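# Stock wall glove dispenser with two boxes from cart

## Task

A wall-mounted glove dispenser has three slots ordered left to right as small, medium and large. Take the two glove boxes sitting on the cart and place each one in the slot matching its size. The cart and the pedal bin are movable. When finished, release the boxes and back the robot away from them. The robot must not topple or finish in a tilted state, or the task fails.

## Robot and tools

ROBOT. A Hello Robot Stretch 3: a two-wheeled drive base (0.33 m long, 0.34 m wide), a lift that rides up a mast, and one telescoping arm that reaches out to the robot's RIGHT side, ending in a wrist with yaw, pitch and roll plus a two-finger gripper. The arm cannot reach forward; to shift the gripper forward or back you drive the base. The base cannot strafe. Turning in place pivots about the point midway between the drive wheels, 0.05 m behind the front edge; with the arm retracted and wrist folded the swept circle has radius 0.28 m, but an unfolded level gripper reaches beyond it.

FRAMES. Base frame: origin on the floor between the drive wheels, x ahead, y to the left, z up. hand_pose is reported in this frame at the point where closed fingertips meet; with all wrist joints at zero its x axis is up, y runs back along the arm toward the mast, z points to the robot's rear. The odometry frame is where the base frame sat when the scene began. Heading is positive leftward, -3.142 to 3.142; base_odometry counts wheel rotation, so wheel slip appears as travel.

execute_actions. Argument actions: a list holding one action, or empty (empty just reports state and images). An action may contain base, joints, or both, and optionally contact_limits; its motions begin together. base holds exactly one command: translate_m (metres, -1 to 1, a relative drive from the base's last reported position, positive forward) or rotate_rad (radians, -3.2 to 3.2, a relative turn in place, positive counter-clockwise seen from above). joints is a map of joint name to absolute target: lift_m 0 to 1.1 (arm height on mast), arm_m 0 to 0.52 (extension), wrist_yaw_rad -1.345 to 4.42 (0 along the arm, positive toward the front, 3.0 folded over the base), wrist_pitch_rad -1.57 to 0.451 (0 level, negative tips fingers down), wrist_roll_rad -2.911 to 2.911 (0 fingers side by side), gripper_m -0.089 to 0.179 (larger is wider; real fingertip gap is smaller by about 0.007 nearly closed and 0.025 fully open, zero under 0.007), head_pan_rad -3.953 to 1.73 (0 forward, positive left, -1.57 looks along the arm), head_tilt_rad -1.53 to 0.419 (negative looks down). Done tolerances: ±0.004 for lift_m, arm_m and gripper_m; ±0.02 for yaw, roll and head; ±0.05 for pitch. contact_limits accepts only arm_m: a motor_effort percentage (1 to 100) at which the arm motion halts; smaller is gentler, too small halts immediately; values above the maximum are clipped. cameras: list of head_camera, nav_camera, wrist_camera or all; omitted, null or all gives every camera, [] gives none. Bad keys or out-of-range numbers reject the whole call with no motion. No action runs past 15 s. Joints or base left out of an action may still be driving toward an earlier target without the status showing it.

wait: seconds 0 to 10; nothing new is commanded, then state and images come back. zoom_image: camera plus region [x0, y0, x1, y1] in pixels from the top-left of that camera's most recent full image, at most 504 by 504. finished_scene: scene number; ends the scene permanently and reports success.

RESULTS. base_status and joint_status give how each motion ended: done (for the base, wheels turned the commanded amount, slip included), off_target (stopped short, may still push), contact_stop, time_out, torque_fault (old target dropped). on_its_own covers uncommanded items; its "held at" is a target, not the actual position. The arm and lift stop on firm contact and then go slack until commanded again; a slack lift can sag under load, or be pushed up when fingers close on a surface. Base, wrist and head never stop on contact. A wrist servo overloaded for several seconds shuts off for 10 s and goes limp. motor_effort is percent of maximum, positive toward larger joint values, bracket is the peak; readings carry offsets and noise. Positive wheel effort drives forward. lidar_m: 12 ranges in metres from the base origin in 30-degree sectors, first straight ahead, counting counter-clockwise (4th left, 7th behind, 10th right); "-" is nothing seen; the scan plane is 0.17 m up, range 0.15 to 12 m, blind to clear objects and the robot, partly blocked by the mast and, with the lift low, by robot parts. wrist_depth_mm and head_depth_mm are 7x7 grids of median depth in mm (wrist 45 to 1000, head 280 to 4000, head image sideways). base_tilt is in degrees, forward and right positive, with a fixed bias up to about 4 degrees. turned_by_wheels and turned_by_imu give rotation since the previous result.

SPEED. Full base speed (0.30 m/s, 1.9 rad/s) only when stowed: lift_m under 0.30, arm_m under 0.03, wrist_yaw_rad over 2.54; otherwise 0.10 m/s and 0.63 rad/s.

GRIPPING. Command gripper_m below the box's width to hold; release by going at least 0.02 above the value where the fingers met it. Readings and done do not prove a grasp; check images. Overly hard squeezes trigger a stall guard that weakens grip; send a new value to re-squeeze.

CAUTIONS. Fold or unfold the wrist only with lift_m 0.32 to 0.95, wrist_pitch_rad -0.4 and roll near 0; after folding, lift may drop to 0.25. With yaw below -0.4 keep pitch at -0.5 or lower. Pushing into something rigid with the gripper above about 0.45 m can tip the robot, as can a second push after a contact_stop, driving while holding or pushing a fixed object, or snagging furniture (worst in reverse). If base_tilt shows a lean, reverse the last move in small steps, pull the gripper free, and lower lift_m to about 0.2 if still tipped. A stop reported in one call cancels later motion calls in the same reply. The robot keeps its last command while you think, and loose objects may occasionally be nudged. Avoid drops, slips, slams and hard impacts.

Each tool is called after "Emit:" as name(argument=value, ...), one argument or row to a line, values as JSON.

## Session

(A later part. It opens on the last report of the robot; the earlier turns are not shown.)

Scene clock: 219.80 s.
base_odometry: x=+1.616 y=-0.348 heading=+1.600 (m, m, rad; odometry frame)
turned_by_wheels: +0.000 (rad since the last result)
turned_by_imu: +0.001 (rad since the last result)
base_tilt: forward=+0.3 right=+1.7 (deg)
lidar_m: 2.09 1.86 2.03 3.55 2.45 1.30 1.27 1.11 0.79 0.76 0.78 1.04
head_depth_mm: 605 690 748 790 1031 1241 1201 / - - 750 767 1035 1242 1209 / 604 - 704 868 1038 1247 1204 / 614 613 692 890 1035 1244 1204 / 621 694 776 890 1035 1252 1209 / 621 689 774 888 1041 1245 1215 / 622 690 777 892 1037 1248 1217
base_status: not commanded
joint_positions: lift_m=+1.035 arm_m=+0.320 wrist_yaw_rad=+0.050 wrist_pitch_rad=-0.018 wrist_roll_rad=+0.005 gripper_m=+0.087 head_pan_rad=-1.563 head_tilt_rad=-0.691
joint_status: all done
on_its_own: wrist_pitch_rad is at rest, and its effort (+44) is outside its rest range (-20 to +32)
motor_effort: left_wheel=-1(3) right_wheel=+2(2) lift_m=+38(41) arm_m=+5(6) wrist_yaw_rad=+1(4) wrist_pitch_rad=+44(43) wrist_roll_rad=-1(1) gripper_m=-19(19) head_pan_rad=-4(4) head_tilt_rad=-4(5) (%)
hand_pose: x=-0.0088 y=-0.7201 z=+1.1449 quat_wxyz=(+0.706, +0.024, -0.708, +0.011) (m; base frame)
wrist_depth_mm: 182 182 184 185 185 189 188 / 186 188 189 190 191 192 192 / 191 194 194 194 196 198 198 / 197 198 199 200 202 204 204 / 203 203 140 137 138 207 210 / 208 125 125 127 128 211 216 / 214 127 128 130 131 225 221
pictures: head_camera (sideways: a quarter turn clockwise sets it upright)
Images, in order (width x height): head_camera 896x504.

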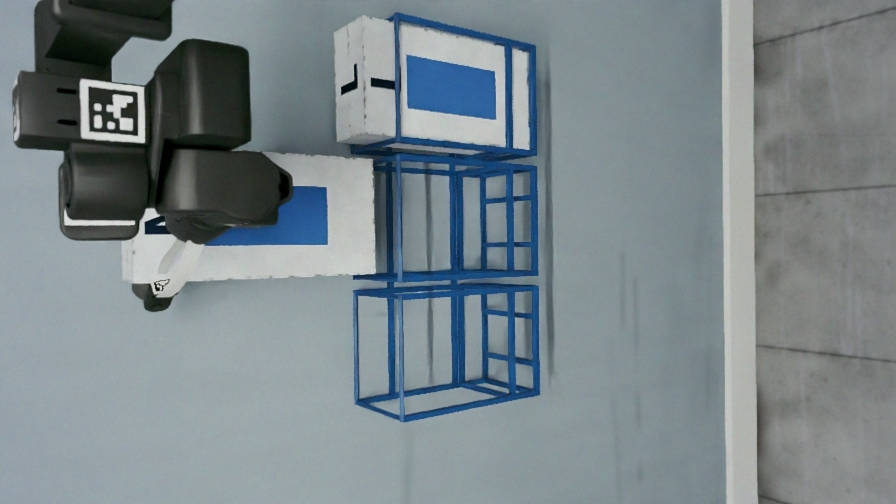

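Emit:
execute_actions(
  actions=[
    {"joints":{"lift_m":0.98}},
  ],
  cameras=["head_camera"],
)

Scene clock: 225.17 s.
base_odometry: x=+1.616 y=-0.348 heading=+1.600 (m, m, rad; odometry frame)
turned_by_wheels: +0.000 (rad since the last result)
turned_by_imu: +0.001 (rad since the last result)
base_tilt: forward=+0.4 right=+1.7 (deg)
lidar_m: 2.09 1.86 2.03 3.53 2.45 1.30 1.27 1.11 0.79 0.76 0.78 1.04
head_depth_mm: 621 - 748 788 1038 1243 1209 / 624 - 715 766 1034 1252 1213 / 622 - - 870 1042 1247 1210 / 622 659 707 891 1033 1249 1203 / 622 691 779 887 1034 1240 1210 / 622 692 776 885 1040 1252 1215 / 621 692 777 889 1038 1244 1230
base_status: not commanded
joint_positions: lift_m=+0.980 arm_m=+0.320 wrist_yaw_rad=+0.050 wrist_pitch_rad=-0.018 wrist_roll_rad=+0.005 gripper_m=+0.087 head_pan_rad=-1.563 head_tilt_rad=-0.691
joint_status: all done
on_its_own: wrist_pitch_rad is at rest, and its effort (+43) is outside its rest range (-20 to +32)
motor_effort: left_wheel=-2(2) right_wheel=+1(1) lift_m=+37(39) arm_m=+5(5) wrist_yaw_rad=+1(1) wrist_pitch_rad=+43(43) wrist_roll_rad=-1(1) gripper_m=-19(19) head_pan_rad=-4(4) head_tilt_rad=-4(4) (%)
hand_pose: x=-0.0088 y=-0.7201 z=+1.0899 quat_wxyz=(+0.706, +0.024, -0.708, +0.011) (m; base frame)
wrist_depth_mm: 183 184 185 185 186 188 188 / 186 189 189 190 191 191 194 / 192 193 193 195 197 197 198 / 198 199 198 200 202 203 204 / 202 202 139 137 137 207 212 / 209 125 125 127 128 212 214 / 213 128 128 129 131 223 224
pictures: head_camera (sideways: a quarter turn clockwise sets it upright)
Images, in order (width x height): head_camera 896x504.

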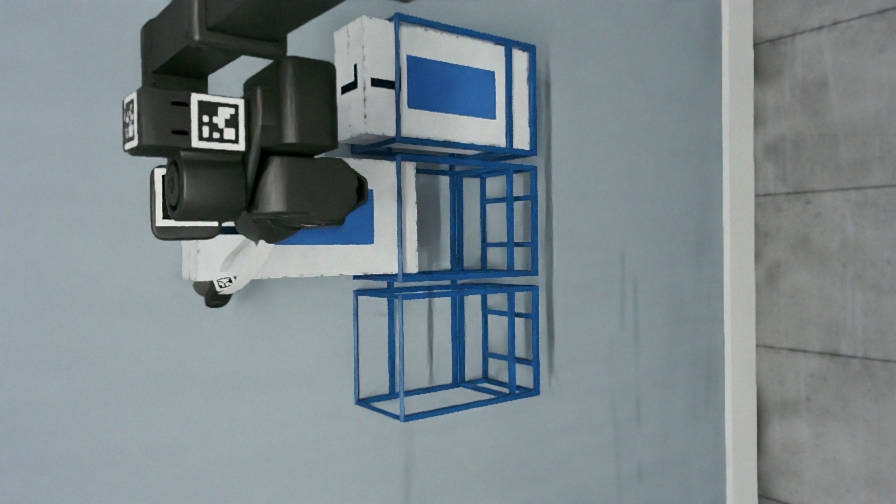

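Emit:
execute_actions(
  actions=[
    {"joints":{"lift_m":0.818,"wrist_yaw_rad":0.06}},
  ],
  cameras=["head_camera","wrist_camera"],
)

Scene clock: 232.43 s.
base_odometry: x=+1.616 y=-0.348 heading=+1.600 (m, m, rad; odometry frame)
turned_by_wheels: +0.000 (rad since the last result)
turned_by_imu: +0.001 (rad since the last result)
base_tilt: forward=+0.3 right=+1.6 (deg)
lidar_m: 2.09 1.86 2.04 3.54 2.45 1.30 1.27 1.11 0.79 0.76 0.78 1.04
head_depth_mm: 623 691 752 834 - 1285 1215 / 623 692 750 - 1063 1258 1214 / 620 691 748 - 1030 1240 1211 / 619 688 747 797 1035 1242 1209 / 621 689 778 891 1037 1252 1224 / 623 690 776 891 1036 1246 1214 / 621 690 777 890 1039 1244 1219
base_status: not commanded
joint_positions: lift_m=+0.818 arm_m=+0.320 wrist_yaw_rad=+0.058 wrist_pitch_rad=-0.009 wrist_roll_rad=+0.005 gripper_m=+0.087 head_pan_rad=-1.563 head_tilt_rad=-0.691
joint_status: all done
on_its_own: wrist_pitch_rad is at rest, and its effort (+38) is outside its rest range (-20 to +32)
motor_effort: left_wheel=-2(1) right_wheel=+2(2) lift_m=+35(36) arm_m=+5(5) wrist_yaw_rad=+2(3) wrist_pitch_rad=+38(44) wrist_roll_rad=-1(1) gripper_m=-19(19) head_pan_rad=-3(4) head_tilt_rad=-5(4) (%)
hand_pose: x=-0.0067 y=-0.7202 z=+0.9304 quat_wxyz=(+0.706, +0.024, -0.708, +0.017) (m; base frame)
wrist_depth_mm: 184 185 185 186 187 187 187 / 190 189 191 192 191 193 193 / 193 193 195 194 197 196 196 / 198 200 199 201 202 202 202 / 203 202 139 137 137 169 164 / 209 125 125 126 128 134 120 / 214 128 127 128 130 135 111
pictures: head_camera (sideways: a quarter turn clockwise sets it upright), wrist_camera
Images, in order (width x height): head_camera 896x504, wrist_camera 644x364.

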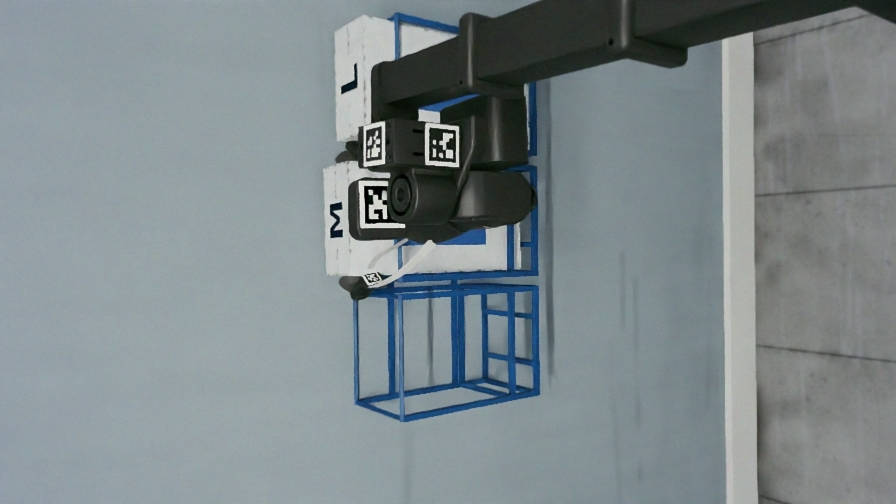

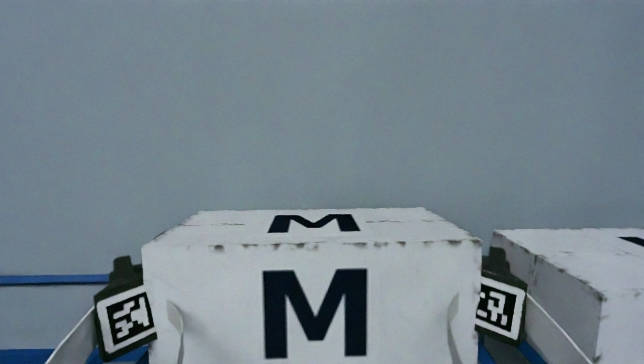

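Emit:
execute_actions(
  actions=[
    {"joints":{"gripper_m":0.149,"wrist_yaw_rad":0.07}},
  ],
  cameras=["wrist_camera"],
)

Emit:
execute_actions(
  actions=[
    {"joints":{"lift_m":0.85}},
  ],
  cameras=["wrist_camera"],
)

Scene clock: 241.50 s.
base_odometry: x=+1.616 y=-0.348 heading=+1.600 (m, m, rad; odometry frame)
turned_by_wheels: +0.000 (rad since the last result)
turned_by_imu: +0.001 (rad since the last result)
base_tilt: forward=+0.3 right=+1.7 (deg)
lidar_m: 2.09 1.86 2.03 3.54 2.45 1.30 1.27 1.11 0.79 0.76 0.78 1.04
head_depth_mm: 622 693 752 770 - 1288 1206 / 623 689 748 - 1060 1250 1210 / 622 690 754 - 1043 1252 1203 / 622 688 756 794 1041 1249 1207 / 624 691 775 889 1035 1248 1217 / 622 692 773 886 1035 1245 1212 / 622 690 779 888 1035 1248 1213
base_status: not commanded
joint_positions: lift_m=+0.818 arm_m=+0.320 wrist_yaw_rad=+0.071 wrist_pitch_rad=+0.029 wrist_roll_rad=+0.003 gripper_m=+0.149 head_pan_rad=-1.563 head_tilt_rad=-0.691
joint_status: all done
motor_effort: left_wheel=-2(2) right_wheel=+0(2) lift_m=+35(35) arm_m=+5(5) wrist_yaw_rad=-1(3) wrist_pitch_rad=+17(38) wrist_roll_rad=+0(0) gripper_m=+1(78) head_pan_rad=-4(4) head_tilt_rad=-5(5) (%)
hand_pose: x=-0.0032 y=-0.7208 z=+0.9401 quat_wxyz=(+0.705, +0.015, -0.708, +0.035) (m; base frame)
wrist_depth_mm: 189 190 190 190 191 190 189 / 196 195 194 194 194 194 193 / 197 197 197 198 197 198 198 / 202 202 202 202 203 201 201 / 207 206 203 204 204 204 205 / 208 131 129 129 130 130 131 / - 128 128 130 130 143 110
pictures: wrist_camera
Images, in order (width x height): wrist_camera 644x364.

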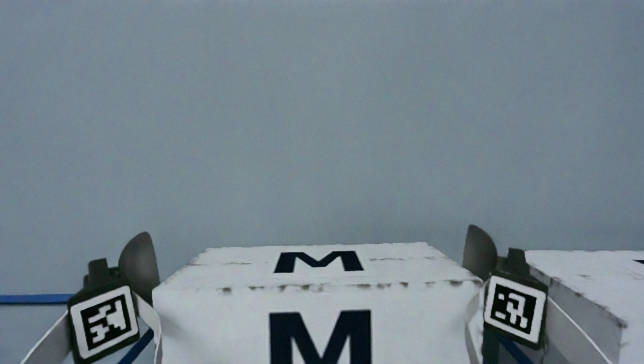

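Scene clock: 242.60 s.
base_odometry: x=+1.616 y=-0.348 heading=+1.600 (m, m, rad; odometry frame)
turned_by_wheels: +0.000 (rad since the last result)
turned_by_imu: +0.000 (rad since the last result)
base_tilt: forward=+0.4 right=+1.6 (deg)
lidar_m: 2.09 1.86 2.03 3.53 2.45 1.30 1.27 1.11 0.79 0.76 0.78 1.04
head_depth_mm: 623 692 749 - - 1274 1199 / 621 690 751 - 1038 1246 1202 / 621 689 749 - 1034 1247 1219 / 622 690 750 788 1031 1248 1211 / 619 692 770 891 1039 1244 1220 / 622 691 777 884 1042 1242 1213 / 622 690 774 893 1037 1238 1217
base_status: not commanded
joint_positions: lift_m=+0.850 arm_m=+0.320 wrist_yaw_rad=+0.071 wrist_pitch_rad=+0.036 wrist_roll_rad=+0.003 gripper_m=+0.149 head_pan_rad=-1.563 head_tilt_rad=-0.691
joint_status: all done
motor_effort: left_wheel=-2(2) right_wheel=+1(1) lift_m=+39(40) arm_m=+5(5) wrist_yaw_rad=+0(1) wrist_pitch_rad=+13(17) wrist_roll_rad=+0(0) gripper_m=+0(1) head_pan_rad=-4(4) head_tilt_rad=-5(5) (%)
hand_pose: x=-0.0032 y=-0.7209 z=+0.9737 quat_wxyz=(+0.705, +0.013, -0.708, +0.037) (m; base frame)
wrist_depth_mm: 190 191 190 191 191 191 190 / 194 196 194 193 195 192 193 / 199 197 198 198 197 196 199 / 201 201 202 201 202 202 200 / 205 204 205 205 205 205 204 / 208 209 211 209 209 - 209 / - 212 157 156 156 166 155
pictures: wrist_camera
Images, in order (width x height): wrist_camera 644x364.

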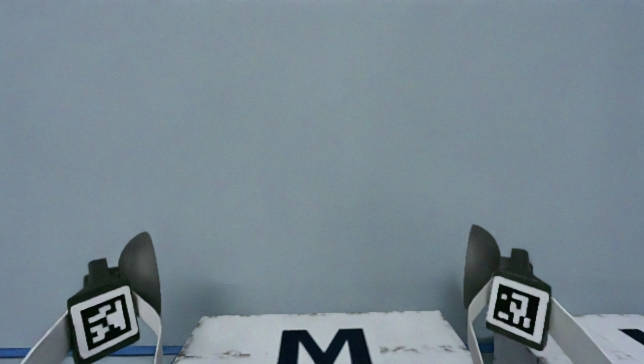

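Emit:
execute_actions(
  actions=[
    {"base":{"rotate_rad":-0.8},"joints":{"arm_m":0,"lift_m":0.9,"head_pan_rad":-0.8}},
  ],
  cameras=["head_camera"],
)

Scene clock: 253.60 s.
base_odometry: x=+1.616 y=-0.348 heading=+0.800 (m, m, rad; odometry frame)
turned_by_wheels: -0.800 (rad since the last result)
turned_by_imu: -0.794 (rad since the last result)
base_tilt: forward=+0.4 right=+1.7 (deg)
lidar_m: 0.85 1.41 2.09 1.86 2.74 3.53 1.99 1.27 1.66 0.90 0.76 0.76
head_depth_mm: 629 698 772 886 1051 1275 1207 / 625 694 747 773 1050 1262 1215 / 621 691 750 783 1044 1252 1206 / 620 688 749 765 1032 1237 1205 / 617 683 763 845 1024 1229 1216 / 614 679 766 870 1017 1223 1214 / 613 678 764 868 1010 1206 1223
base_status: done
joint_positions: lift_m=+0.900 arm_m=+0.001 wrist_yaw_rad=+0.071 wrist_pitch_rad=+0.037 wrist_roll_rad=+0.003 gripper_m=+0.149 head_pan_rad=-0.807 head_tilt_rad=-0.691
joint_status: all done
motor_effort: left_wheel=+3(8) right_wheel=-3(7) lift_m=+39(40) arm_m=-6(4) wrist_yaw_rad=+0(1) wrist_pitch_rad=+13(13) wrist_roll_rad=+0(0) gripper_m=+0(0) head_pan_rad=+3(40) head_tilt_rad=-4(4) (%)
hand_pose: x=-0.0033 y=-0.4022 z=+1.0239 quat_wxyz=(+0.705, +0.012, -0.708, +0.038) (m; base frame)
wrist_depth_mm: 471 551 666 828 - - - / 475 569 673 859 - - - / 484 561 692 882 - - - / 491 571 700 901 - - - / 491 581 695 888 - - - / 409 616 717 968 - - - / 403 615 724 928 - - -
pictures: head_camera (sideways: a quarter turn clockwise sets it upright)
Images, in order (width x height): head_camera 896x504.

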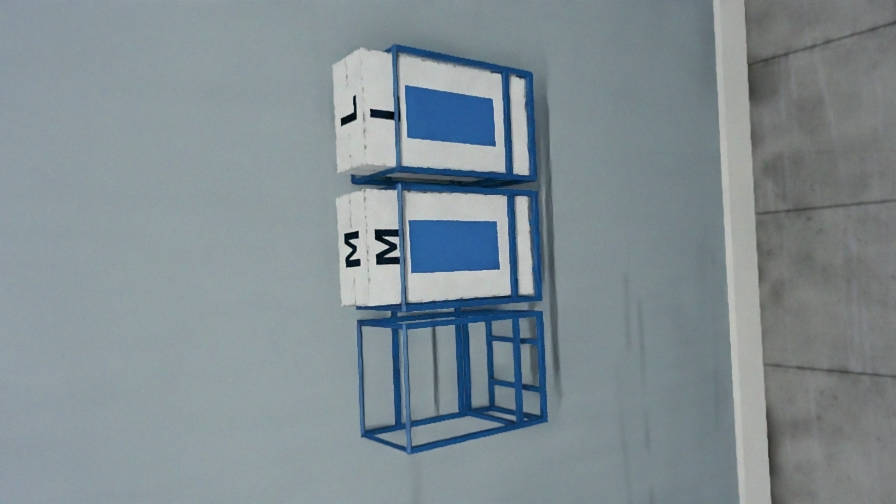

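Emit:
finished_scene(
  scene=2,
)

The scene is finished: the task was done.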